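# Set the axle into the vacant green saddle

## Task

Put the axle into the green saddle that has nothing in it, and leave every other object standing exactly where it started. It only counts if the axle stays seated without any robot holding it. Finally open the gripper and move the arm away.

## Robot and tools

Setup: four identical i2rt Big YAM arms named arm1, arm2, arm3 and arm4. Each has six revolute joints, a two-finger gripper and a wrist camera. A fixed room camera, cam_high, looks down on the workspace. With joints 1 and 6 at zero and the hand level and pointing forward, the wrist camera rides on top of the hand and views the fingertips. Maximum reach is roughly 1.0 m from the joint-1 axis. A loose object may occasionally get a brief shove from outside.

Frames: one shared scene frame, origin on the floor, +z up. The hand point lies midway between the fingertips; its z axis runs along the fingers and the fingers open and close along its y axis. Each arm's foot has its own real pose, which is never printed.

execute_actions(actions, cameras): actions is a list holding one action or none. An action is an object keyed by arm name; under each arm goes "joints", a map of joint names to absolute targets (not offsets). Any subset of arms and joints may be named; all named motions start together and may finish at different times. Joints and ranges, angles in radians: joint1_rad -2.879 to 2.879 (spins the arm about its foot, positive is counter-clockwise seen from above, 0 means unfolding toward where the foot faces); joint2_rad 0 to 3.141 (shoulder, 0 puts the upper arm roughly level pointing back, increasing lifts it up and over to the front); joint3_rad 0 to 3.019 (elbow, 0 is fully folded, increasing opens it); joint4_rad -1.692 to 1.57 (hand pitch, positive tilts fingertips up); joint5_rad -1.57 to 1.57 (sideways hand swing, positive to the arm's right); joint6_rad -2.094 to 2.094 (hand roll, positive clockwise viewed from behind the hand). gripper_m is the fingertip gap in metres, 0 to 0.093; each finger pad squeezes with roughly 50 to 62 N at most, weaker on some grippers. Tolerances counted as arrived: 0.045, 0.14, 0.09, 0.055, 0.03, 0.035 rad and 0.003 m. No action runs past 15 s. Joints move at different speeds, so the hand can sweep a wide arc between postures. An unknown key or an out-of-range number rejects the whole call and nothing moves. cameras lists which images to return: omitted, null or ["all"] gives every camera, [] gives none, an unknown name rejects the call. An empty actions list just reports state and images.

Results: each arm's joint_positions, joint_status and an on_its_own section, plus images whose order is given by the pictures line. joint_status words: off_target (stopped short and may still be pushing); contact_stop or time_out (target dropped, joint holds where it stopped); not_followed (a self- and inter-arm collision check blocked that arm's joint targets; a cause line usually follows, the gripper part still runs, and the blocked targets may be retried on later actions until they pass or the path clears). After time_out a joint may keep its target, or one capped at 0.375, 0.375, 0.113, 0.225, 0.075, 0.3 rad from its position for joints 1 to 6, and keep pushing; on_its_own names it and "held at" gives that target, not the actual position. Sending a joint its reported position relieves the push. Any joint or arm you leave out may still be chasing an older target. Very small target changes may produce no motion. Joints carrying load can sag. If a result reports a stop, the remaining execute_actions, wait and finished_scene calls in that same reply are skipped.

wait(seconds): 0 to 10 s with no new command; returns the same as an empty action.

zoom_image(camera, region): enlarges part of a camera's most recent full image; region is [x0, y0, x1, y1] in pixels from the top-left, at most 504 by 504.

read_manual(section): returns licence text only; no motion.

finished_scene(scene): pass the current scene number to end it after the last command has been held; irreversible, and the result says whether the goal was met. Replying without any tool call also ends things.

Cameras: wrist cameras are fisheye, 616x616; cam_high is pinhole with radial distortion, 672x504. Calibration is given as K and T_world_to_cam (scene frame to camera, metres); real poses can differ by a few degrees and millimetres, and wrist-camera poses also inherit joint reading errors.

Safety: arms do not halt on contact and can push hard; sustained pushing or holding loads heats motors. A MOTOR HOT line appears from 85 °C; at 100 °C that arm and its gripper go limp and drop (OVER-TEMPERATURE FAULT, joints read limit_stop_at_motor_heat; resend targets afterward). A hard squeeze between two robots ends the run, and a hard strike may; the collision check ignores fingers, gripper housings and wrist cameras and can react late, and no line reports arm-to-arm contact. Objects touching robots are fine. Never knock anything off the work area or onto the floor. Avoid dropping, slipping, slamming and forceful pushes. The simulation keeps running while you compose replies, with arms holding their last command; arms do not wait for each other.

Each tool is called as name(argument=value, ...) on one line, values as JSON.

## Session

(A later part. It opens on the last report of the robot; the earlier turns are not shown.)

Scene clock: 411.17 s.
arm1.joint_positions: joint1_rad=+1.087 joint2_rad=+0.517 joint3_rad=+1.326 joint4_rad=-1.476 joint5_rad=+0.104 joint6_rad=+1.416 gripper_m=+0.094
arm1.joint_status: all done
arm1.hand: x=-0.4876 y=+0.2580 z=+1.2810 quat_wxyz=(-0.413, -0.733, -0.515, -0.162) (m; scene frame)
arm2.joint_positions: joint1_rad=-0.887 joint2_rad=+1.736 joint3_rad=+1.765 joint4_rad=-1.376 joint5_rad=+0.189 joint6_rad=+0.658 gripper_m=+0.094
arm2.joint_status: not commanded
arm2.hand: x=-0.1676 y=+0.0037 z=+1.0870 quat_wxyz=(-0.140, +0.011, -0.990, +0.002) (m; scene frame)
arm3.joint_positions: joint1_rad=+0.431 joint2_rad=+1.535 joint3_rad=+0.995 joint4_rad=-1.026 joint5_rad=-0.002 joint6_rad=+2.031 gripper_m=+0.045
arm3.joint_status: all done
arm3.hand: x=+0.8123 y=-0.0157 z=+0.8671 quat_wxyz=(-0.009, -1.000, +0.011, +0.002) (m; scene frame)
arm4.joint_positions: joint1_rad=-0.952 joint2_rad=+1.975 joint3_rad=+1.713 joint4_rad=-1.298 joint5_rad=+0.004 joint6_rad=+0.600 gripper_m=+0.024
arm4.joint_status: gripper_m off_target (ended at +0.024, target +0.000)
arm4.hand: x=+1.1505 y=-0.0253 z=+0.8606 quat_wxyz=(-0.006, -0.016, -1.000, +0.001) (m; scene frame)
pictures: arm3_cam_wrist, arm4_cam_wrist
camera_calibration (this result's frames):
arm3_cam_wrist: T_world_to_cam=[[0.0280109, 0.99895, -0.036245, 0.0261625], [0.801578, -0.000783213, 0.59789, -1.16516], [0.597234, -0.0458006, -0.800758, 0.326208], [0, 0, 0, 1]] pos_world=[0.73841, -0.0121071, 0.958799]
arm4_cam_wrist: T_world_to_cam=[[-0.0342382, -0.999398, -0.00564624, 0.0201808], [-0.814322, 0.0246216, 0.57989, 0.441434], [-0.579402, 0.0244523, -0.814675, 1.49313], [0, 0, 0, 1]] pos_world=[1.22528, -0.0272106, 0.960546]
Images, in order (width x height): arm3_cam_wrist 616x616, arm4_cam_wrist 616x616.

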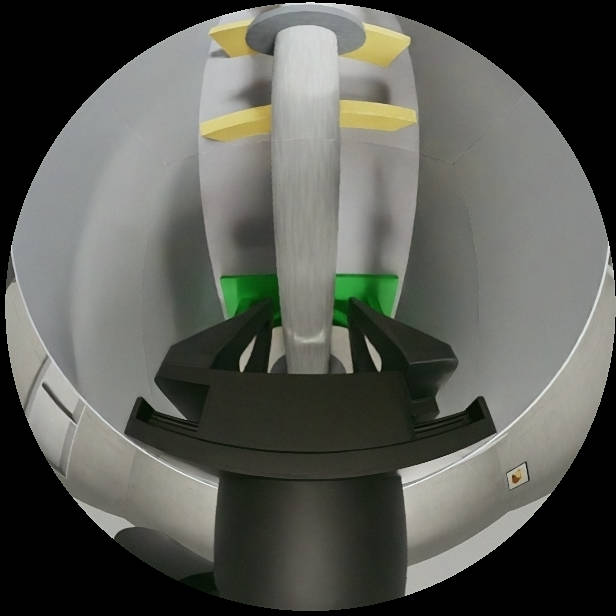

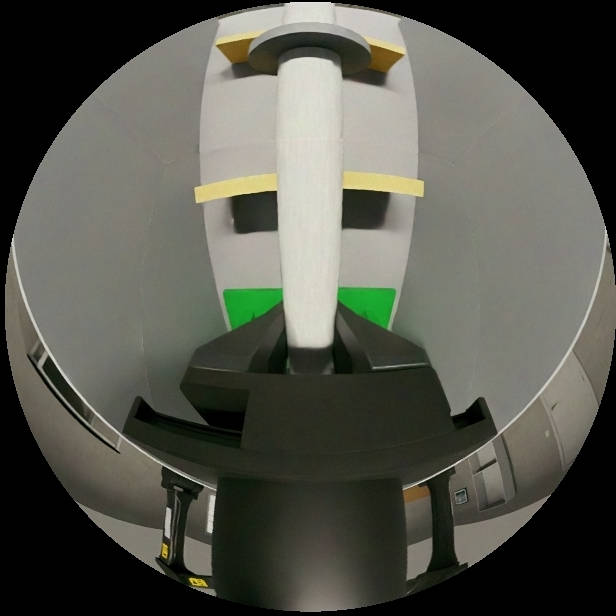

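execute_actions(actions=[])

Scene clock: 441.83 s.
arm1.joint_positions: joint1_rad=+1.087 joint2_rad=+0.517 joint3_rad=+1.326 joint4_rad=-1.476 joint5_rad=+0.104 joint6_rad=+1.416 gripper_m=+0.094
arm1.joint_status: all done
arm1.hand: x=-0.4876 y=+0.2580 z=+1.2810 quat_wxyz=(-0.413, -0.733, -0.515, -0.162) (m; scene frame)
arm2.joint_positions: joint1_rad=-0.887 joint2_rad=+1.736 joint3_rad=+1.765 joint4_rad=-1.376 joint5_rad=+0.189 joint6_rad=+0.658 gripper_m=+0.094
arm2.joint_status: not commanded
arm2.hand: x=-0.1676 y=+0.0037 z=+1.0870 quat_wxyz=(-0.140, +0.011, -0.990, +0.002) (m; scene frame)
arm3.joint_positions: joint1_rad=+0.431 joint2_rad=+1.535 joint3_rad=+0.995 joint4_rad=-1.026 joint5_rad=-0.002 joint6_rad=+2.031 gripper_m=+0.045
arm3.joint_status: all done
arm3.hand: x=+0.8123 y=-0.0157 z=+0.8671 quat_wxyz=(-0.009, -1.000, +0.011, +0.002) (m; scene frame)
arm4.joint_positions: joint1_rad=-0.952 joint2_rad=+1.975 joint3_rad=+1.713 joint4_rad=-1.298 joint5_rad=+0.004 joint6_rad=+0.600 gripper_m=+0.024
arm4.joint_status: gripper_m off_target (ended at +0.024, target +0.000)
arm4.hand: x=+1.1505 y=-0.0253 z=+0.8606 quat_wxyz=(-0.006, -0.016, -1.000, +0.001) (m; scene frame)
pictures: arm1_cam_wrist, arm2_cam_wrist, arm3_cam_wrist, arm4_cam_wrist, cam_high
camera_calibration (this result's frames):
arm1_cam_wrist: T_world_to_cam=[[-0.629812, 0.122973, -0.766951, 0.644378], [-0.0600125, 0.976733, 0.205892, -0.543397], [0.774426, 0.1757, -0.607778, 1.23496], [0, 0, 0, 1]] pos_world=[-0.583154, 0.234531, 1.35667]
arm2_cam_wrist: T_world_to_cam=[[0.0154463, -0.999865, -0.00554732, 0.0143175], [-0.940716, -0.0164122, 0.338799, -0.517828], [-0.338844, -0.0000147429, -0.940842, 1.09231], [0, 0, 0, 1]] pos_world=[-0.117227, 0.005833, 1.20321]
arm3_cam_wrist: T_world_to_cam=[[0.0280109, 0.99895, -0.036245, 0.0261625], [0.801578, -0.000783213, 0.59789, -1.16516], [0.597234, -0.0458006, -0.800758, 0.326208], [0, 0, 0, 1]] pos_world=[0.73841, -0.0121071, 0.958799]
arm4_cam_wrist: T_world_to_cam=[[-0.0342382, -0.999398, -0.00564624, 0.0201808], [-0.814322, 0.0246216, 0.57989, 0.441434], [-0.579402, 0.0244523, -0.814675, 1.49313], [0, 0, 0, 1]] pos_world=[1.22528, -0.0272106, 0.960546]
Images, in order (width x height): arm1_cam_wrist 616x616, arm2_cam_wrist 616x616, arm3_cam_wrist 616x616, arm4_cam_wrist 616x616, cam_high 672x504.

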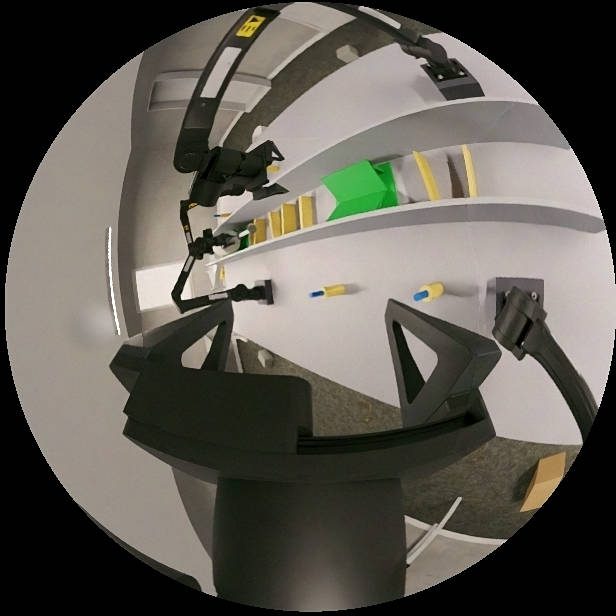

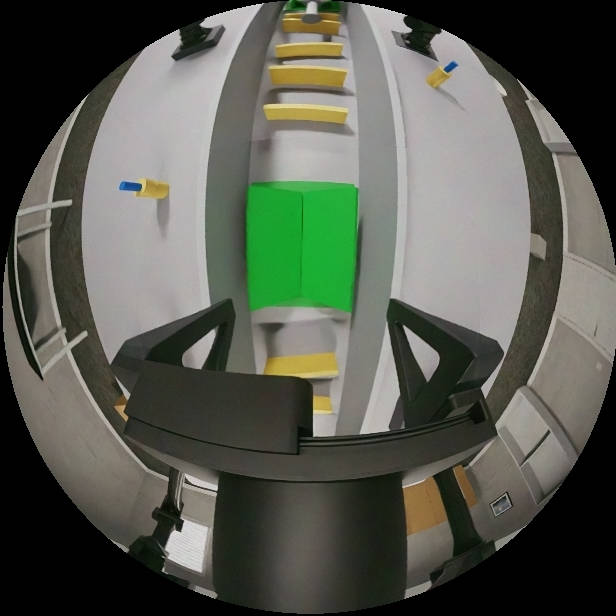

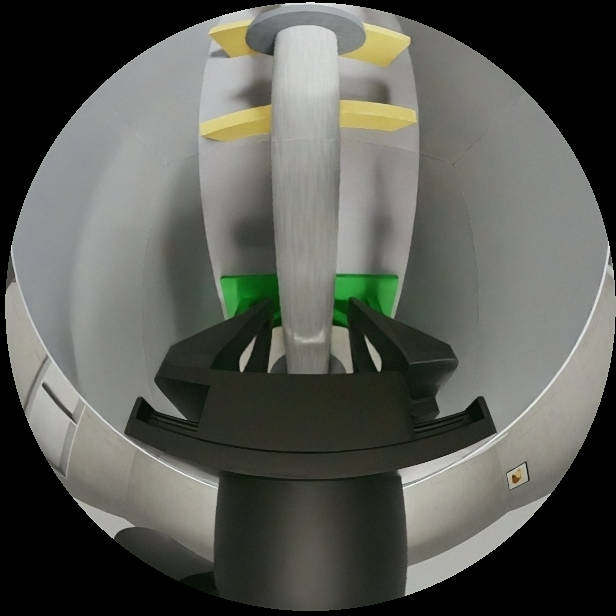

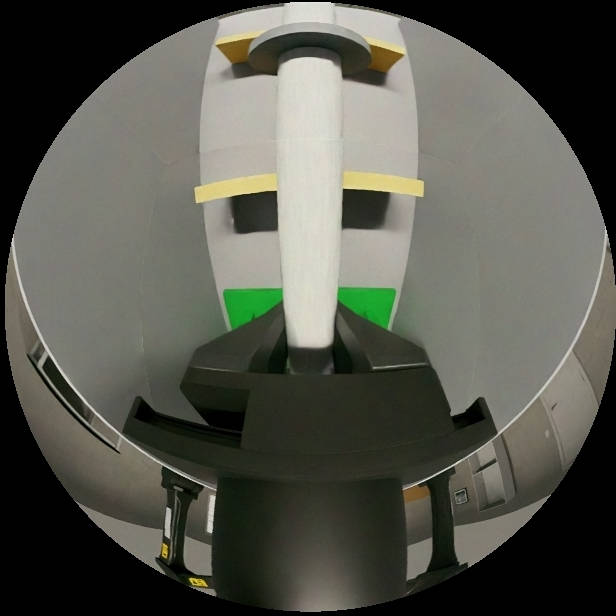

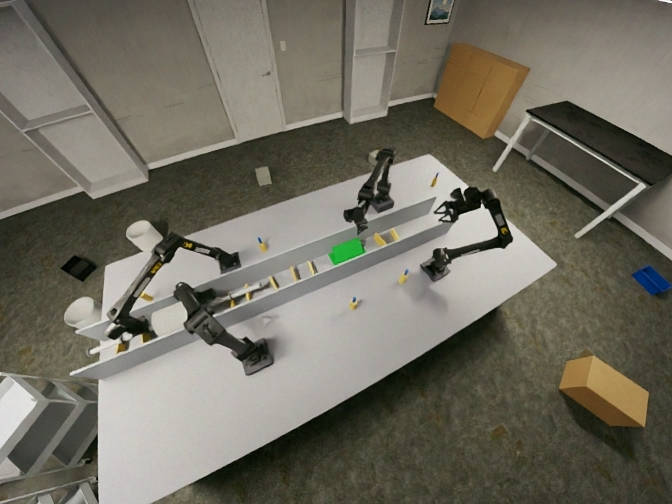

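execute_actions(actions=[{"arm3":{"joints":{"gripper_m":0.0}},"arm1":{"joints":{"joint6_rad":0.9}}}], cameras=["arm3_cam_wrist"])

Scene clock: 445.17 s.
arm1.joint_positions: joint1_rad=+1.087 joint2_rad=+0.517 joint3_rad=+1.326 joint4_rad=-1.476 joint5_rad=+0.104 joint6_rad=+0.909 gripper_m=+0.094
arm1.joint_status: all done
arm1.hand: x=-0.4876 y=+0.2580 z=+1.2810 quat_wxyz=(-0.441, -0.581, -0.683, -0.053) (m; scene frame)
arm2.joint_positions: joint1_rad=-0.887 joint2_rad=+1.736 joint3_rad=+1.765 joint4_rad=-1.376 joint5_rad=+0.189 joint6_rad=+0.658 gripper_m=+0.094
arm2.joint_status: not commanded
arm2.hand: x=-0.1676 y=+0.0037 z=+1.0870 quat_wxyz=(-0.140, +0.011, -0.990, +0.002) (m; scene frame)
arm3.joint_positions: joint1_rad=+0.431 joint2_rad=+1.535 joint3_rad=+0.996 joint4_rad=-1.024 joint5_rad=+0.001 joint6_rad=+2.031 gripper_m=+0.023
arm3.joint_status: gripper_m off_target (ended at +0.023, target +0.000)
arm3.hand: x=+0.8121 y=-0.0167 z=+0.8673 quat_wxyz=(-0.011, -1.000, +0.011, +0.003) (m; scene frame)
arm4.joint_positions: joint1_rad=-0.952 joint2_rad=+1.975 joint3_rad=+1.713 joint4_rad=-1.298 joint5_rad=+0.004 joint6_rad=+0.600 gripper_m=+0.024
arm4.joint_status: not commanded
arm4.hand: x=+1.1503 y=-0.0254 z=+0.8604 quat_wxyz=(-0.006, -0.016, -1.000, +0.002) (m; scene frame)
pictures: arm3_cam_wrist
camera_calibration (this result's frames):
arm3_cam_wrist: T_world_to_cam=[[0.0279508, 0.998788, -0.0405108, 0.0309133], [0.802661, 0.00172905, 0.596433, -1.16467], [0.59578, -0.0491873, -0.80164, 0.328278], [0, 0, 0, 1]] pos_world=[0.738393, -0.012715, 0.959062]
Images, in order (width x height): arm3_cam_wrist 616x616.

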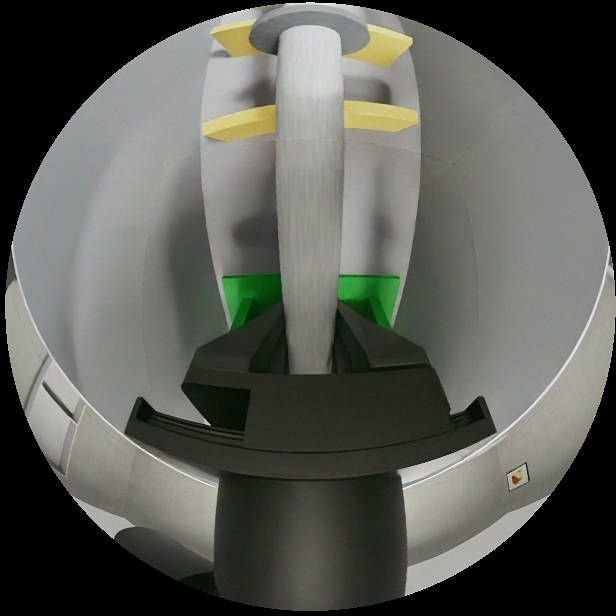

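execute_actions(actions=[{"arm3":{"joints":{"joint2_rad":1.42,"joint3_rad":1.135,"joint4_rad":-1.135}},"arm4":{"joints":{"joint2_rad":1.845,"joint3_rad":1.867,"joint4_rad":-1.396}},"arm1":{"joints":{"joint6_rad":0.4}}}], cameras=["arm3_cam_wrist","arm4_cam_wrist","cam_high"])

Scene clock: 463.37 s.
arm1.joint_positions: joint1_rad=+1.087 joint2_rad=+0.517 joint3_rad=+1.326 joint4_rad=-1.476 joint5_rad=+0.104 joint6_rad=+0.409 gripper_m=+0.094
arm1.joint_status: all done
arm1.hand: x=-0.4876 y=+0.2580 z=+1.2810 quat_wxyz=(-0.440, -0.394, -0.805, +0.058) (m; scene frame)
arm2.joint_positions: joint1_rad=-0.887 joint2_rad=+1.736 joint3_rad=+1.765 joint4_rad=-1.376 joint5_rad=+0.189 joint6_rad=+0.658 gripper_m=+0.094
arm2.joint_status: not commanded
arm2.hand: x=-0.1676 y=+0.0037 z=+1.0870 quat_wxyz=(-0.140, +0.011, -0.990, +0.002) (m; scene frame)
arm3.joint_positions: joint1_rad=+0.429 joint2_rad=+1.463 joint3_rad=+1.054 joint4_rad=-1.133 joint5_rad=-0.014 joint6_rad=+2.039 gripper_m=+0.023
arm3.joint_status: all done
arm3.hand: x=+0.8140 y=-0.0157 z=+0.9148 quat_wxyz=(-0.018, -1.000, +0.016, -0.008) (m; scene frame)
arm4.joint_positions: joint1_rad=-0.952 joint2_rad=+1.897 joint3_rad=+1.785 joint4_rad=-1.380 joint5_rad=+0.014 joint6_rad=+0.608 gripper_m=+0.024
arm4.joint_status: all done
arm4.hand: x=+1.1525 y=-0.0256 z=+0.9327 quat_wxyz=(-0.037, -0.021, -0.999, -0.013) (m; scene frame)
pictures: arm3_cam_wrist, arm4_cam_wrist, cam_high
camera_calibration (this result's frames):
arm3_cam_wrist: T_world_to_cam=[[0.0393518, 0.997804, -0.0532769, 0.0341582], [0.788471, 0.00174506, 0.61507, -1.20007], [0.613812, -0.0662114, -0.786671, 0.336575], [0, 0, 0, 1]] pos_world=[0.738284, -0.00970385, 1.00472]
arm4_cam_wrist: T_world_to_cam=[[-0.0413658, -0.998493, -0.0360515, 0.0570041], [-0.848462, 0.0160498, 0.529013, 0.487826], [-0.527637, 0.0524714, -0.847848, 1.52507], [0, 0, 0, 1]] pos_world=[1.22094, -0.0309337, 1.03701]
Images, in order (width x height): arm3_cam_wrist 616x616, arm4_cam_wrist 616x616, cam_high 672x504.

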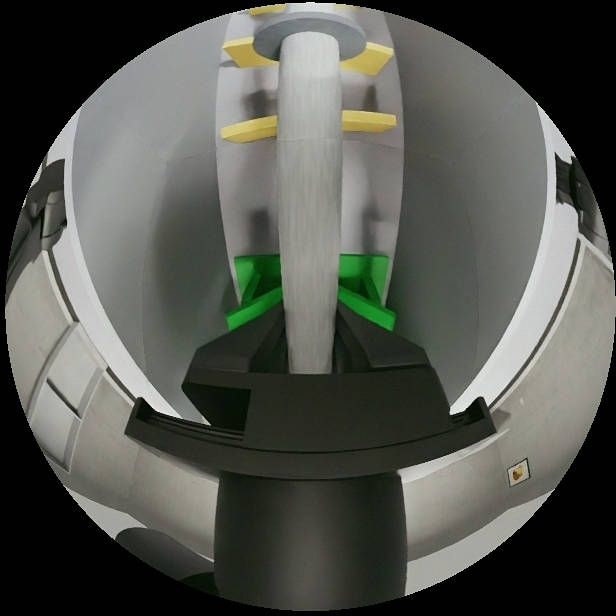

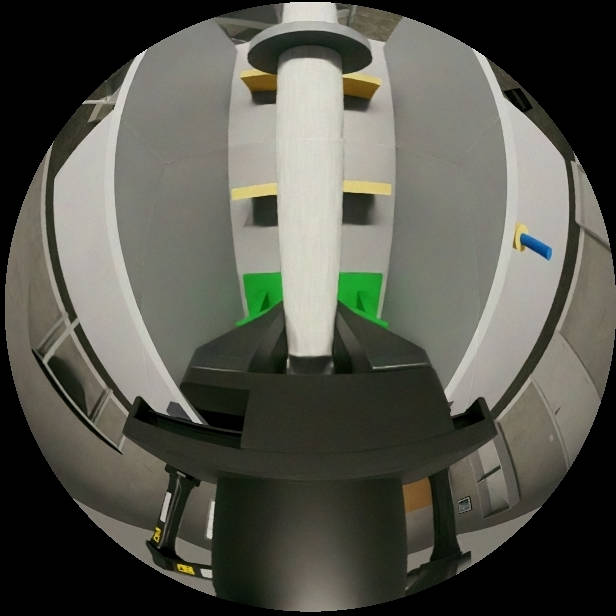

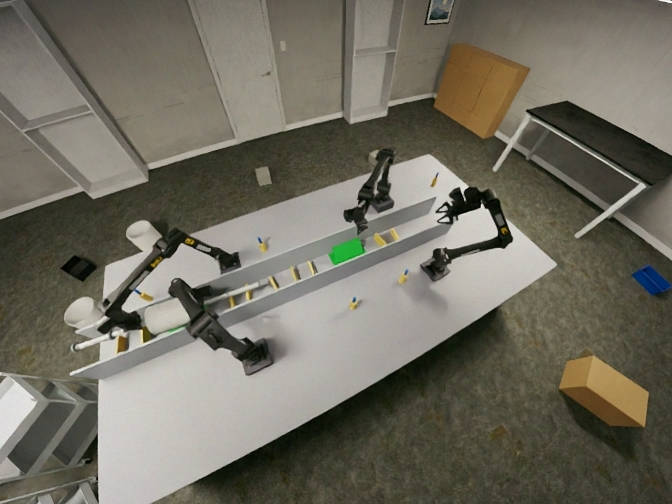

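execute_actions(actions=[{"arm3":{"joints":{"joint1_rad":0.280,"joint2_rad":1.327,"joint3_rad":1.236,"joint4_rad":-1.36,"joint6_rad":1.877}},"arm4":{"joints":{"joint1_rad":-0.884,"joint2_rad":1.751,"joint3_rad":1.833,"joint4_rad":-1.543,"joint6_rad":0.671}}}], cameras=["arm3_cam_wrist","arm4_cam_wrist"])

Scene clock: 474.57 s.
arm1.joint_positions: joint1_rad=+1.087 joint2_rad=+0.517 joint3_rad=+1.326 joint4_rad=-1.476 joint5_rad=+0.104 joint6_rad=+0.409 gripper_m=+0.094
arm1.joint_status: not commanded
arm1.hand: x=-0.4876 y=+0.2580 z=+1.2810 quat_wxyz=(-0.440, -0.394, -0.805, +0.058) (m; scene frame)
arm2.joint_positions: joint1_rad=-0.887 joint2_rad=+1.736 joint3_rad=+1.765 joint4_rad=-1.376 joint5_rad=+0.189 joint6_rad=+0.658 gripper_m=+0.094
arm2.joint_status: not commanded
arm2.hand: x=-0.1676 y=+0.0037 z=+1.0870 quat_wxyz=(-0.140, +0.011, -0.990, +0.002) (m; scene frame)
arm3.joint_positions: joint1_rad=+0.280 joint2_rad=+1.356 joint3_rad=+1.153 joint4_rad=-1.355 joint5_rad=-0.004 joint6_rad=+1.865 gripper_m=+0.023
arm3.joint_status: all done
arm3.hand: x=+0.7507 y=-0.0160 z=+0.9907 quat_wxyz=(-0.013, -1.000, +0.004, +0.000) (m; scene frame)
arm4.joint_positions: joint1_rad=-0.883 joint2_rad=+1.779 joint3_rad=+1.785 joint4_rad=-1.532 joint5_rad=+0.006 joint6_rad=+0.654 gripper_m=+0.024
arm4.joint_status: all done
arm4.hand: x=+1.0906 y=-0.0177 z=+0.9967 quat_wxyz=(-0.020, -0.009, -1.000, -0.008) (m; scene frame)
pictures: arm3_cam_wrist, arm4_cam_wrist
camera_calibration (this result's frames):
arm3_cam_wrist: T_world_to_cam=[[0.0131591, 0.998959, -0.0436782, 0.0511556], [0.799273, 0.0157389, 0.600762, -1.1905], [0.600824, -0.0428163, -0.798234, 0.456736], [0, 0, 0, 1]] pos_world=[0.676443, -0.0128095, 1.08202]
arm4_cam_wrist: T_world_to_cam=[[-0.0195358, -0.999487, -0.0253773, 0.030214], [-0.830624, 0.00209719, 0.556829, 0.353951], [-0.55649, 0.0319571, -0.830239, 1.55983], [0, 0, 0, 1]] pos_world=[1.16262, -0.0203917, 1.09871]
Images, in order (width x height): arm3_cam_wrist 616x616, arm4_cam_wrist 616x616.

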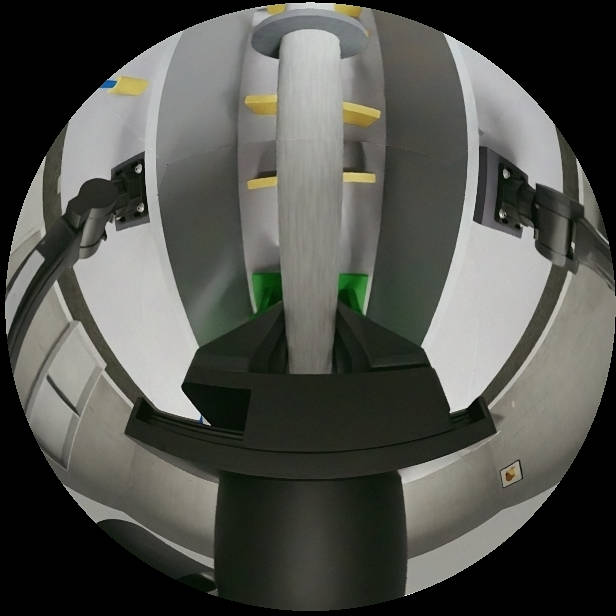

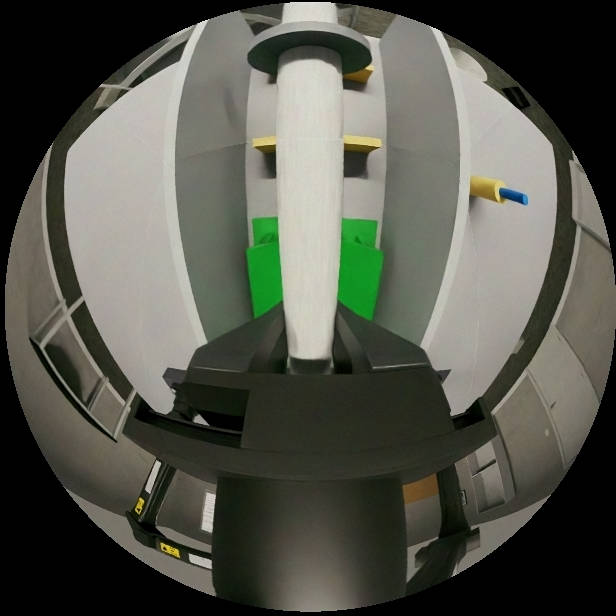

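execute_actions(actions=[{"arm3":{"joints":{"joint1_rad":-0.031,"joint2_rad":1.287,"joint3_rad":1.152,"joint4_rad":-1.36,"joint6_rad":1.565}},"arm4":{"joints":{"joint1_rad":-0.732,"joint2_rad":1.536,"joint3_rad":1.503,"joint4_rad":-1.452,"joint6_rad":0.828}}}], cameras=["arm3_cam_wrist","arm4_cam_wrist"])

Scene clock: 488.87 s.
arm1.joint_positions: joint1_rad=+1.087 joint2_rad=+0.517 joint3_rad=+1.326 joint4_rad=-1.476 joint5_rad=+0.104 joint6_rad=+0.409 gripper_m=+0.094
arm1.joint_status: not commanded
arm1.hand: x=-0.4876 y=+0.2580 z=+1.2810 quat_wxyz=(-0.440, -0.394, -0.805, +0.058) (m; scene frame)
arm2.joint_positions: joint1_rad=-0.887 joint2_rad=+1.736 joint3_rad=+1.765 joint4_rad=-1.376 joint5_rad=+0.189 joint6_rad=+0.658 gripper_m=+0.094
arm2.joint_status: not commanded
arm2.hand: x=-0.1676 y=+0.0037 z=+1.0870 quat_wxyz=(-0.140, +0.011, -0.990, +0.002) (m; scene frame)
arm3.joint_positions: joint1_rad=-0.032 joint2_rad=+1.329 joint3_rad=+1.104 joint4_rad=-1.365 joint5_rad=+0.001 joint6_rad=+1.550 gripper_m=+0.023
arm3.joint_status: all done
arm3.hand: x=+0.6318 y=-0.0118 z=+0.9827 quat_wxyz=(+0.003, -1.000, +0.002, +0.004) (m; scene frame)
arm4.joint_positions: joint1_rad=-0.723 joint2_rad=+1.563 joint3_rad=+1.483 joint4_rad=-1.463 joint5_rad=+0.004 joint6_rad=+0.809 gripper_m=+0.024
arm4.joint_status: all done
arm4.hand: x=+0.9724 y=-0.0105 z=+0.9865 quat_wxyz=(-0.012, -0.006, -1.000, -0.006) (m; scene frame)
pictures: arm3_cam_wrist, arm4_cam_wrist
camera_calibration (this result's frames):
arm3_cam_wrist: T_world_to_cam=[[0.0105934, 0.999853, -0.0134653, 0.0201008], [0.803887, -0.000507069, 0.594782, -1.088], [0.594688, -0.0171254, -0.803774, 0.531681], [0, 0, 0, 1]] pos_world=[0.558228, -0.0115443, 1.07474]
arm4_cam_wrist: T_world_to_cam=[[-0.0141401, -0.999695, -0.0202263, 0.0244578], [-0.821334, 0.0000757385, 0.570448, 0.238975], [-0.570272, 0.0246787, -0.821085, 1.4896], [0, 0, 0, 1]] pos_world=[1.0461, -0.0123292, 1.08726]
Images, in order (width x height): arm3_cam_wrist 616x616, arm4_cam_wrist 616x616.

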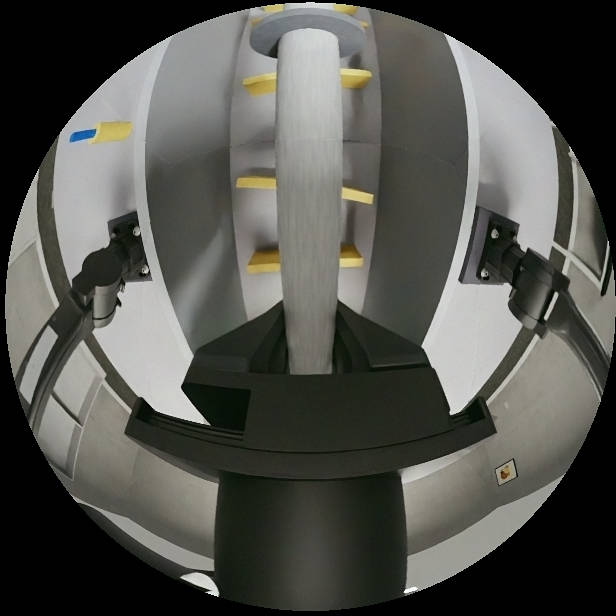

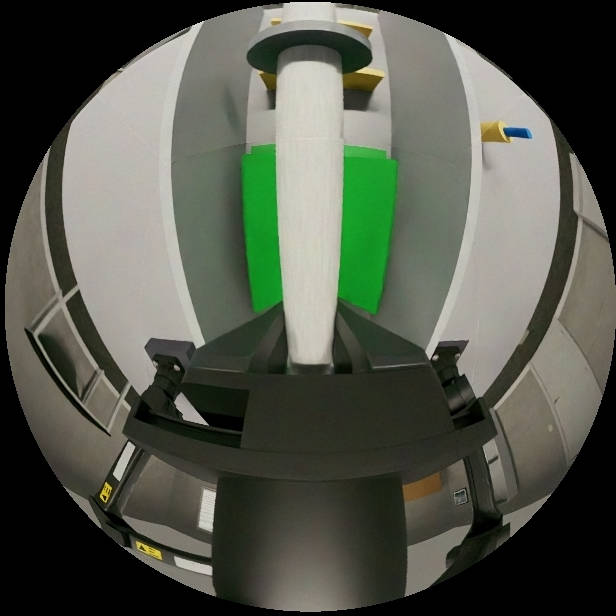

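execute_actions(actions=[{"arm3":{"joints":{"joint1_rad":-0.346,"joint2_rad":1.35,"joint3_rad":1.229,"joint4_rad":-1.35,"joint6_rad":1.25}},"arm4":{"joints":{"joint1_rad":-0.513,"joint2_rad":1.35,"joint3_rad":1.277,"joint4_rad":-1.44,"joint6_rad":1.05}}}], cameras=["cam_high"])

Scene clock: 495.40 s.
arm1.joint_positions: joint1_rad=+1.087 joint2_rad=+0.517 joint3_rad=+1.326 joint4_rad=-1.476 joint5_rad=+0.104 joint6_rad=+0.409 gripper_m=+0.094
arm1.joint_status: not commanded
arm1.hand: x=-0.4876 y=+0.2580 z=+1.2810 quat_wxyz=(-0.440, -0.394, -0.805, +0.058) (m; scene frame)
arm2.joint_positions: joint1_rad=-0.887 joint2_rad=+1.736 joint3_rad=+1.765 joint4_rad=-1.376 joint5_rad=+0.189 joint6_rad=+0.658 gripper_m=+0.094
arm2.joint_status: not commanded
arm2.hand: x=-0.1676 y=+0.0037 z=+1.0870 quat_wxyz=(-0.140, +0.011, -0.990, +0.002) (m; scene frame)
arm3.joint_positions: joint1_rad=-0.352 joint2_rad=+1.367 joint3_rad=+1.136 joint4_rad=-1.351 joint5_rad=+0.012 joint6_rad=+1.251 gripper_m=+0.023
arm3.joint_status: joint3_rad time_out (moved +0.032 of +0.125); the others done
arm3.on_its_own: joint3_rad reads +1.136 and still pushes toward +1.229 since a time_out
arm3.hand: x=+0.5103 y=-0.0046 z=+0.9823 quat_wxyz=(+0.000, -1.000, +0.013, +0.008) (m; scene frame)
arm4.joint_positions: joint1_rad=-0.504 joint2_rad=+1.365 joint3_rad=+1.263 joint4_rad=-1.436 joint5_rad=+0.003 joint6_rad=+1.049 gripper_m=+0.024
arm4.joint_status: all done
arm4.hand: x=+0.8511 y=-0.0104 z=+0.9831 quat_wxyz=(-0.010, -0.017, -1.000, -0.011) (m; scene frame)
pictures: cam_high
Images, in order (width x height): cam_high 672x504.

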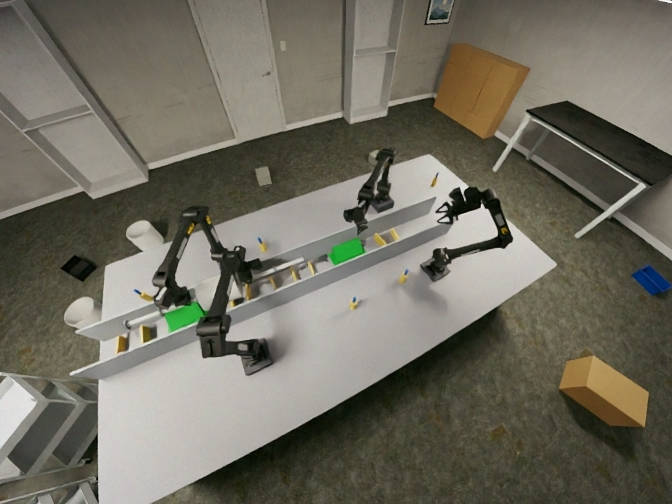

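execute_actions(actions=[{"arm3":{"joints":{"joint1_rad":-0.607,"joint2_rad":1.485,"joint3_rad":1.375,"joint4_rad":-1.36,"joint6_rad":0.985}},"arm4":{"joints":{"joint1_rad":-0.212,"joint2_rad":1.238,"joint3_rad":1.158,"joint4_rad":-1.47,"joint6_rad":1.35}}}], cameras=["arm3_cam_wrist"])

Scene clock: 507.07 s.
arm1.joint_positions: joint1_rad=+1.087 joint2_rad=+0.517 joint3_rad=+1.326 joint4_rad=-1.476 joint5_rad=+0.104 joint6_rad=+0.409 gripper_m=+0.094
arm1.joint_status: not commanded
arm1.hand: x=-0.4876 y=+0.2580 z=+1.2810 quat_wxyz=(-0.440, -0.394, -0.805, +0.058) (m; scene frame)
arm2.joint_positions: joint1_rad=-0.887 joint2_rad=+1.736 joint3_rad=+1.765 joint4_rad=-1.376 joint5_rad=+0.189 joint6_rad=+0.658 gripper_m=+0.094
arm2.joint_status: not commanded
arm2.hand: x=-0.1676 y=+0.0037 z=+1.0870 quat_wxyz=(-0.140, +0.011, -0.990, +0.002) (m; scene frame)
arm3.joint_positions: joint1_rad=-0.615 joint2_rad=+1.517 joint3_rad=+1.286 joint4_rad=-1.349 joint5_rad=+0.013 joint6_rad=+0.991 gripper_m=+0.023
arm3.joint_status: all done
arm3.hand: x=+0.3885 y=-0.0059 z=+0.9807 quat_wxyz=(+0.000, -1.000, +0.014, +0.007) (m; scene frame)
arm4.joint_positions: joint1_rad=-0.205 joint2_rad=+1.252 joint3_rad=+1.143 joint4_rad=-1.461 joint5_rad=+0.004 joint6_rad=+1.353 gripper_m=+0.024
arm4.joint_status: all done
arm4.hand: x=+0.7289 y=-0.0126 z=+0.9766 quat_wxyz=(-0.003, -0.019, -1.000, +0.003) (m; scene frame)
pictures: arm3_cam_wrist
camera_calibration (this result's frames):
arm3_cam_wrist: T_world_to_cam=[[0.0344582, 0.999228, -0.0188926, 0.0128593], [0.806795, -0.0166556, 0.590596, -0.8884], [0.589825, -0.0355934, -0.806746, 0.6795], [0, 0, 0, 1]] pos_world=[0.315527, -0.00346054, 1.07311]
Images, in order (width x height): arm3_cam_wrist 616x616.

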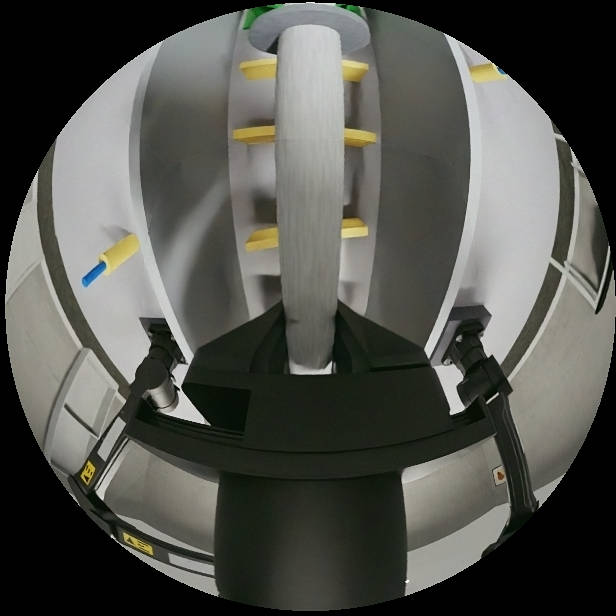

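execute_actions(actions=[{"arm3":{"joints":{"joint1_rad":-0.802,"joint2_rad":1.661,"joint3_rad":1.611,"joint4_rad":-1.41,"joint6_rad":0.786}},"arm4":{"joints":{"joint1_rad":0.135,"joint2_rad":1.21,"joint3_rad":1.14,"joint4_rad":-1.465,"joint6_rad":1.695}},"arm2":{"joints":{"joint1_rad":-0.958,"joint2_rad":1.926,"joint3_rad":2.016,"joint4_rad":-1.414,"joint5_rad":0.172,"joint6_rad":0.613}}}], cameras=["arm2_cam_wrist"])

Scene clock: 514.50 s.
arm1.joint_positions: joint1_rad=+1.087 joint2_rad=+0.517 joint3_rad=+1.326 joint4_rad=-1.476 joint5_rad=+0.104 joint6_rad=+0.409 gripper_m=+0.094
arm1.joint_status: not commanded
arm1.hand: x=-0.4876 y=+0.2580 z=+1.2810 quat_wxyz=(-0.440, -0.394, -0.805, +0.058) (m; scene frame)
arm2.joint_positions: joint1_rad=-0.959 joint2_rad=+1.918 joint3_rad=+1.964 joint4_rad=-1.409 joint5_rad=+0.174 joint6_rad=+0.625 gripper_m=+0.094
arm2.joint_status: all done
arm2.hand: x=-0.0972 y=+0.0061 z=+1.0612 quat_wxyz=(-0.128, -0.007, -0.992, +0.009) (m; scene frame)
arm3.joint_positions: joint1_rad=-0.810 joint2_rad=+1.698 joint3_rad=+1.522 joint4_rad=-1.401 joint5_rad=+0.012 joint6_rad=+0.796 gripper_m=+0.023
arm3.joint_status: all done
arm3.hand: x=+0.2715 y=-0.0008 z=+0.9874 quat_wxyz=(-0.001, -1.000, +0.014, +0.006) (m; scene frame)
arm4.joint_positions: joint1_rad=+0.135 joint2_rad=+1.239 joint3_rad=+1.130 joint4_rad=-1.461 joint5_rad=-0.001 joint6_rad=+1.691 gripper_m=+0.024
arm4.joint_status: all done
arm4.hand: x=+0.6116 y=-0.0073 z=+0.9756 quat_wxyz=(-0.001, -0.018, -1.000, +0.002) (m; scene frame)
pictures: arm2_cam_wrist
camera_calibration (this result's frames):
arm2_cam_wrist: T_world_to_cam=[[-0.0213179, -0.999768, 0.00298165, 0.00290426], [-0.932351, 0.0209568, 0.360947, -0.465722], [-0.360926, 0.00491469, -0.932581, 1.081], [0, 0, 0, 1]] pos_world=[-0.0439945, 0.00735089, 1.17621]
Images, in order (width x height): arm2_cam_wrist 616x616.

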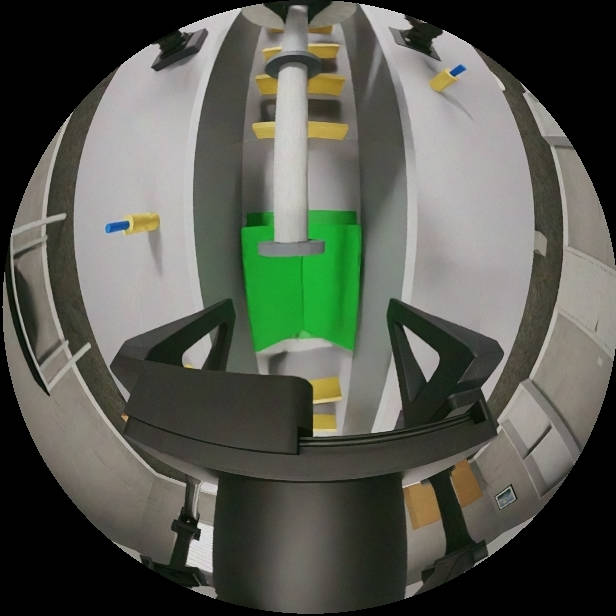

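execute_actions(actions=[{"arm3":{"joints":{"joint1_rad":-0.943,"joint2_rad":1.901,"joint3_rad":1.96,"joint4_rad":-1.512,"joint6_rad":0.642}},"arm4":{"joints":{"joint1_rad":0.462,"joint2_rad":1.309,"joint3_rad":1.283,"joint4_rad":-1.445,"joint6_rad":2.02}},"arm2":{"joints":{"joint1_rad":-0.928,"joint3_rad":2.03,"joint6_rad":0.65}}}], cameras=["arm2_cam_wrist","cam_high"])

Scene clock: 527.30 s.
arm1.joint_positions: joint1_rad=+1.087 joint2_rad=+0.517 joint3_rad=+1.326 joint4_rad=-1.476 joint5_rad=+0.104 joint6_rad=+0.409 gripper_m=+0.094
arm1.joint_status: not commanded
arm1.hand: x=-0.4876 y=+0.2580 z=+1.2810 quat_wxyz=(-0.440, -0.394, -0.805, +0.058) (m; scene frame)
arm2.joint_positions: joint1_rad=-0.938 joint2_rad=+1.918 joint3_rad=+1.978 joint4_rad=-1.409 joint5_rad=+0.174 joint6_rad=+0.638 gripper_m=+0.094
arm2.joint_status: all done
arm2.hand: x=-0.1023 y=+0.0192 z=+1.0674 quat_wxyz=(-0.134, -0.003, -0.991, +0.002) (m; scene frame)
arm3.joint_positions: joint1_rad=-0.954 joint2_rad=+1.943 joint3_rad=+1.869 joint4_rad=-1.498 joint5_rad=+0.010 joint6_rad=+0.649 gripper_m=+0.023
arm3.joint_status: joint3_rad time_out (moved +0.347 of +0.438); the others done
arm3.on_its_own: joint3_rad reads +1.869 and still pushes toward +1.960 since a time_out
arm3.hand: x=+0.1507 y=+0.0021 z=+0.9879 quat_wxyz=(-0.003, -1.000, +0.013, +0.007) (m; scene frame)
arm4.joint_positions: joint1_rad=+0.459 joint2_rad=+1.335 joint3_rad=+1.206 joint4_rad=-1.450 joint5_rad=-0.002 joint6_rad=+2.013 gripper_m=+0.024
arm4.joint_status: all done
arm4.hand: x=+0.4907 y=-0.0033 z=+0.9718 quat_wxyz=(-0.001, -0.018, -1.000, +0.007) (m; scene frame)
pictures: arm2_cam_wrist, cam_high
camera_calibration (this result's frames):
arm2_cam_wrist: T_world_to_cam=[[-0.0125715, -0.999879, -0.00916149, 0.0297395], [-0.936568, 0.00856506, 0.350381, -0.461879], [-0.35026, 0.0129852, -0.936563, 1.09005], [0, 0, 0, 1]] pos_world=[-0.0504048, 0.0195374, 1.18301]
Images, in order (width x height): arm2_cam_wrist 616x616, cam_high 672x504.

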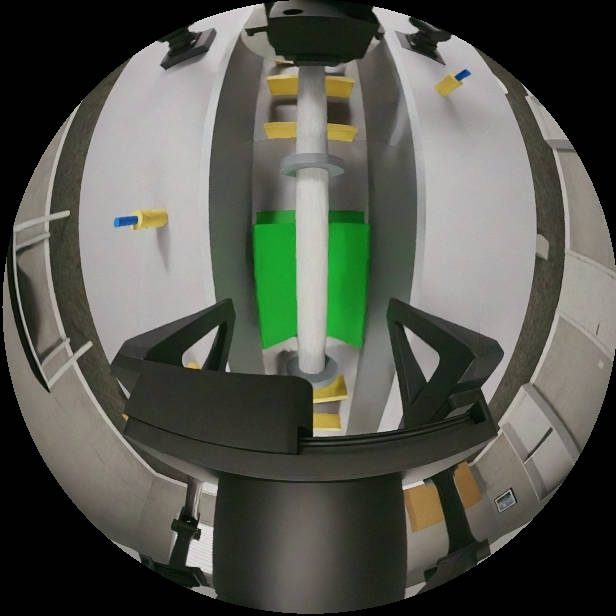

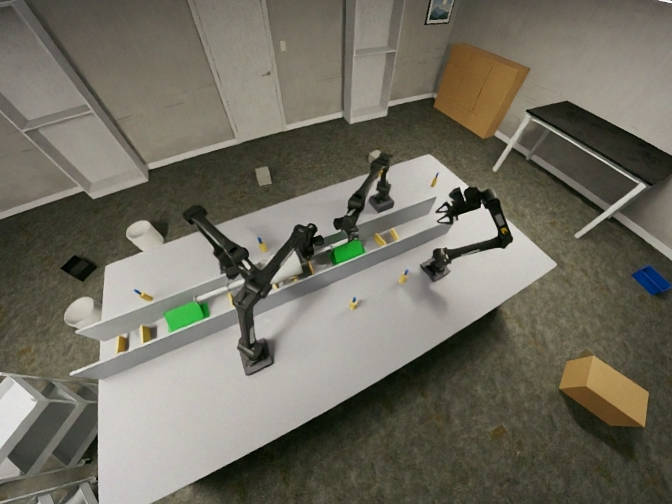

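zoom_image(camera="arm2_cam_wrist", region=[262, 140, 362, 400])

Region (262, 140, 362, 400) of arm2_cam_wrist's 616x616 image, scaled by 1.938, with more detail than that image has; it fills the left 194 columns of this view, and the rest is white.

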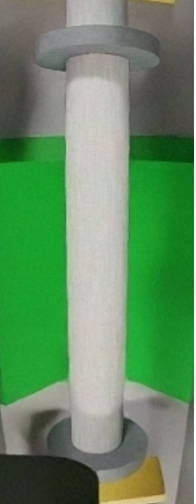

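execute_actions(actions=[{"arm2":{"joints":{"joint3_rad":1.825,"joint4_rad":-1.20,"gripper_m":0.045}}}], cameras=["arm2_cam_wrist"])

Scene clock: 539.40 s.
arm1.joint_positions: joint1_rad=+1.087 joint2_rad=+0.517 joint3_rad=+1.326 joint4_rad=-1.476 joint5_rad=+0.104 joint6_rad=+0.409 gripper_m=+0.094
arm1.joint_status: not commanded
arm1.hand: x=-0.4876 y=+0.2580 z=+1.2810 quat_wxyz=(-0.440, -0.394, -0.805, +0.058) (m; scene frame)
arm2.joint_positions: joint1_rad=-0.938 joint2_rad=+1.914 joint3_rad=+1.831 joint4_rad=-1.211 joint5_rad=+0.174 joint6_rad=+0.638 gripper_m=+0.045
arm2.joint_status: all done
arm2.hand: x=-0.0941 y=+0.0259 z=+1.0171 quat_wxyz=(-0.156, -0.006, -0.988, -0.014) (m; scene frame)
arm3.joint_positions: joint1_rad=-0.954 joint2_rad=+1.943 joint3_rad=+1.869 joint4_rad=-1.498 joint5_rad=+0.010 joint6_rad=+0.649 gripper_m=+0.023
arm3.joint_status: not commanded
arm3.on_its_own: joint3_rad reads +1.869 and still pushes toward +1.960 since a time_out
arm3.hand: x=+0.1507 y=+0.0021 z=+0.9879 quat_wxyz=(-0.003, -1.000, +0.013, +0.007) (m; scene frame)
arm4.joint_positions: joint1_rad=+0.459 joint2_rad=+1.335 joint3_rad=+1.206 joint4_rad=-1.450 joint5_rad=-0.002 joint6_rad=+2.013 gripper_m=+0.024
arm4.joint_status: not commanded
arm4.hand: x=+0.4907 y=-0.0033 z=+0.9718 quat_wxyz=(-0.001, -0.018, -1.000, +0.007) (m; scene frame)
pictures: arm2_cam_wrist
camera_calibration (this result's frames):
arm2_cam_wrist: T_world_to_cam=[[-0.0122243, -0.998986, -0.0433207, 0.0708584], [-0.951074, -0.00175985, 0.308958, -0.395637], [-0.308721, 0.044978, -0.950089, 1.06257], [0, 0, 0, 1]] pos_world=[-0.0473759, 0.022298, 1.13484]
Images, in order (width x height): arm2_cam_wrist 616x616.

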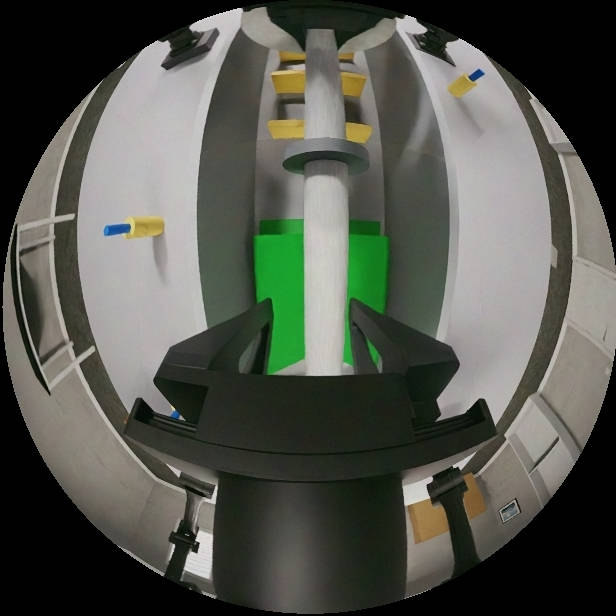

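execute_actions(actions=[{"arm2":{"joints":{"joint3_rad":1.79}}}], cameras=["arm2_cam_wrist"])

Scene clock: 543.90 s.
arm1.joint_positions: joint1_rad=+1.087 joint2_rad=+0.517 joint3_rad=+1.326 joint4_rad=-1.476 joint5_rad=+0.104 joint6_rad=+0.409 gripper_m=+0.094
arm1.joint_status: not commanded
arm1.hand: x=-0.4876 y=+0.2580 z=+1.2810 quat_wxyz=(-0.440, -0.394, -0.805, +0.058) (m; scene frame)
arm2.joint_positions: joint1_rad=-0.938 joint2_rad=+1.914 joint3_rad=+1.800 joint4_rad=-1.209 joint5_rad=+0.174 joint6_rad=+0.638 gripper_m=+0.045
arm2.joint_status: all done
arm2.hand: x=-0.1006 y=+0.0211 z=+1.0036 quat_wxyz=(-0.144, -0.004, -0.990, -0.006) (m; scene frame)
arm3.joint_positions: joint1_rad=-0.954 joint2_rad=+1.943 joint3_rad=+1.869 joint4_rad=-1.498 joint5_rad=+0.010 joint6_rad=+0.649 gripper_m=+0.023
arm3.joint_status: not commanded
arm3.on_its_own: joint3_rad reads +1.869 and still pushes toward +1.960 since a time_out
arm3.hand: x=+0.1507 y=+0.0021 z=+0.9879 quat_wxyz=(-0.003, -1.000, +0.013, +0.007) (m; scene frame)
arm4.joint_positions: joint1_rad=+0.459 joint2_rad=+1.335 joint3_rad=+1.206 joint4_rad=-1.450 joint5_rad=-0.002 joint6_rad=+2.013 gripper_m=+0.024
arm4.joint_status: not commanded
arm4.hand: x=+0.4907 y=-0.0033 z=+0.9718 quat_wxyz=(-0.001, -0.018, -1.000, +0.007) (m; scene frame)
pictures: arm2_cam_wrist
camera_calibration (this result's frames):
arm2_cam_wrist: T_world_to_cam=[[-0.012786, -0.999594, -0.0254772, 0.0474308], [-0.943696, 0.00363987, 0.330793, -0.418944], [-0.330566, 0.0282722, -0.943359, 1.03936], [0, 0, 0, 1]] pos_world=[-0.0511741, 0.0195515, 1.12028]
Images, in order (width x height): arm2_cam_wrist 616x616.

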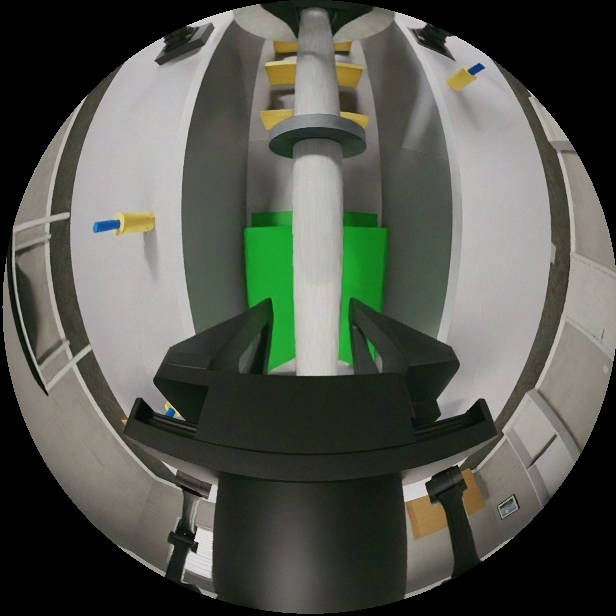

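execute_actions(actions=[{"arm2":{"joints":{"joint2_rad":1.91,"joint3_rad":1.835,"gripper_m":0.0}}}], cameras=["arm2_cam_wrist"])

Scene clock: 551.00 s.
arm1.joint_positions: joint1_rad=+1.087 joint2_rad=+0.517 joint3_rad=+1.326 joint4_rad=-1.476 joint5_rad=+0.104 joint6_rad=+0.409 gripper_m=+0.094
arm1.joint_status: not commanded
arm1.hand: x=-0.4876 y=+0.2580 z=+1.2810 quat_wxyz=(-0.440, -0.394, -0.805, +0.058) (m; scene frame)
arm2.joint_positions: joint1_rad=-0.938 joint2_rad=+1.914 joint3_rad=+1.800 joint4_rad=-1.210 joint5_rad=+0.176 joint6_rad=+0.641 gripper_m=+0.024
arm2.joint_status: gripper_m off_target (ended at +0.024, target +0.000); the others done
arm2.hand: x=-0.1005 y=+0.0208 z=+1.0036 quat_wxyz=(-0.145, -0.006, -0.989, -0.005) (m; scene frame)
arm3.joint_positions: joint1_rad=-0.954 joint2_rad=+1.943 joint3_rad=+1.869 joint4_rad=-1.503 joint5_rad=+0.015 joint6_rad=+0.650 gripper_m=+0.023
arm3.joint_status: not commanded
arm3.on_its_own: joint3_rad reads +1.869 and still pushes toward +1.960 since a time_out
arm3.hand: x=+0.1509 y=+0.0037 z=+0.9878 quat_wxyz=(+0.000, -1.000, +0.013, +0.006) (m; scene frame)
arm4.joint_positions: joint1_rad=+0.459 joint2_rad=+1.335 joint3_rad=+1.206 joint4_rad=-1.450 joint5_rad=-0.002 joint6_rad=+2.017 gripper_m=+0.024
arm4.joint_status: not commanded
arm4.hand: x=+0.4907 y=-0.0034 z=+0.9718 quat_wxyz=(-0.002, -0.019, -1.000, +0.007) (m; scene frame)
pictures: arm2_cam_wrist
camera_calibration (this result's frames):
arm2_cam_wrist: T_world_to_cam=[[-0.0157717, -0.999574, -0.0245447, 0.045877], [-0.943943, 0.00678972, 0.33004, -0.418181], [-0.329733, 0.0283741, -0.943648, 1.0398], [0, 0, 0, 1]] pos_world=[-0.051158, 0.0191933, 1.12035]
Images, in order (width x height): arm2_cam_wrist 616x616.

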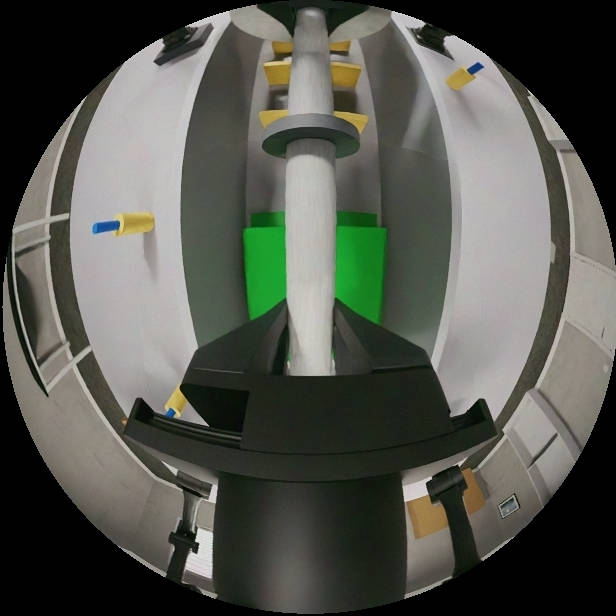

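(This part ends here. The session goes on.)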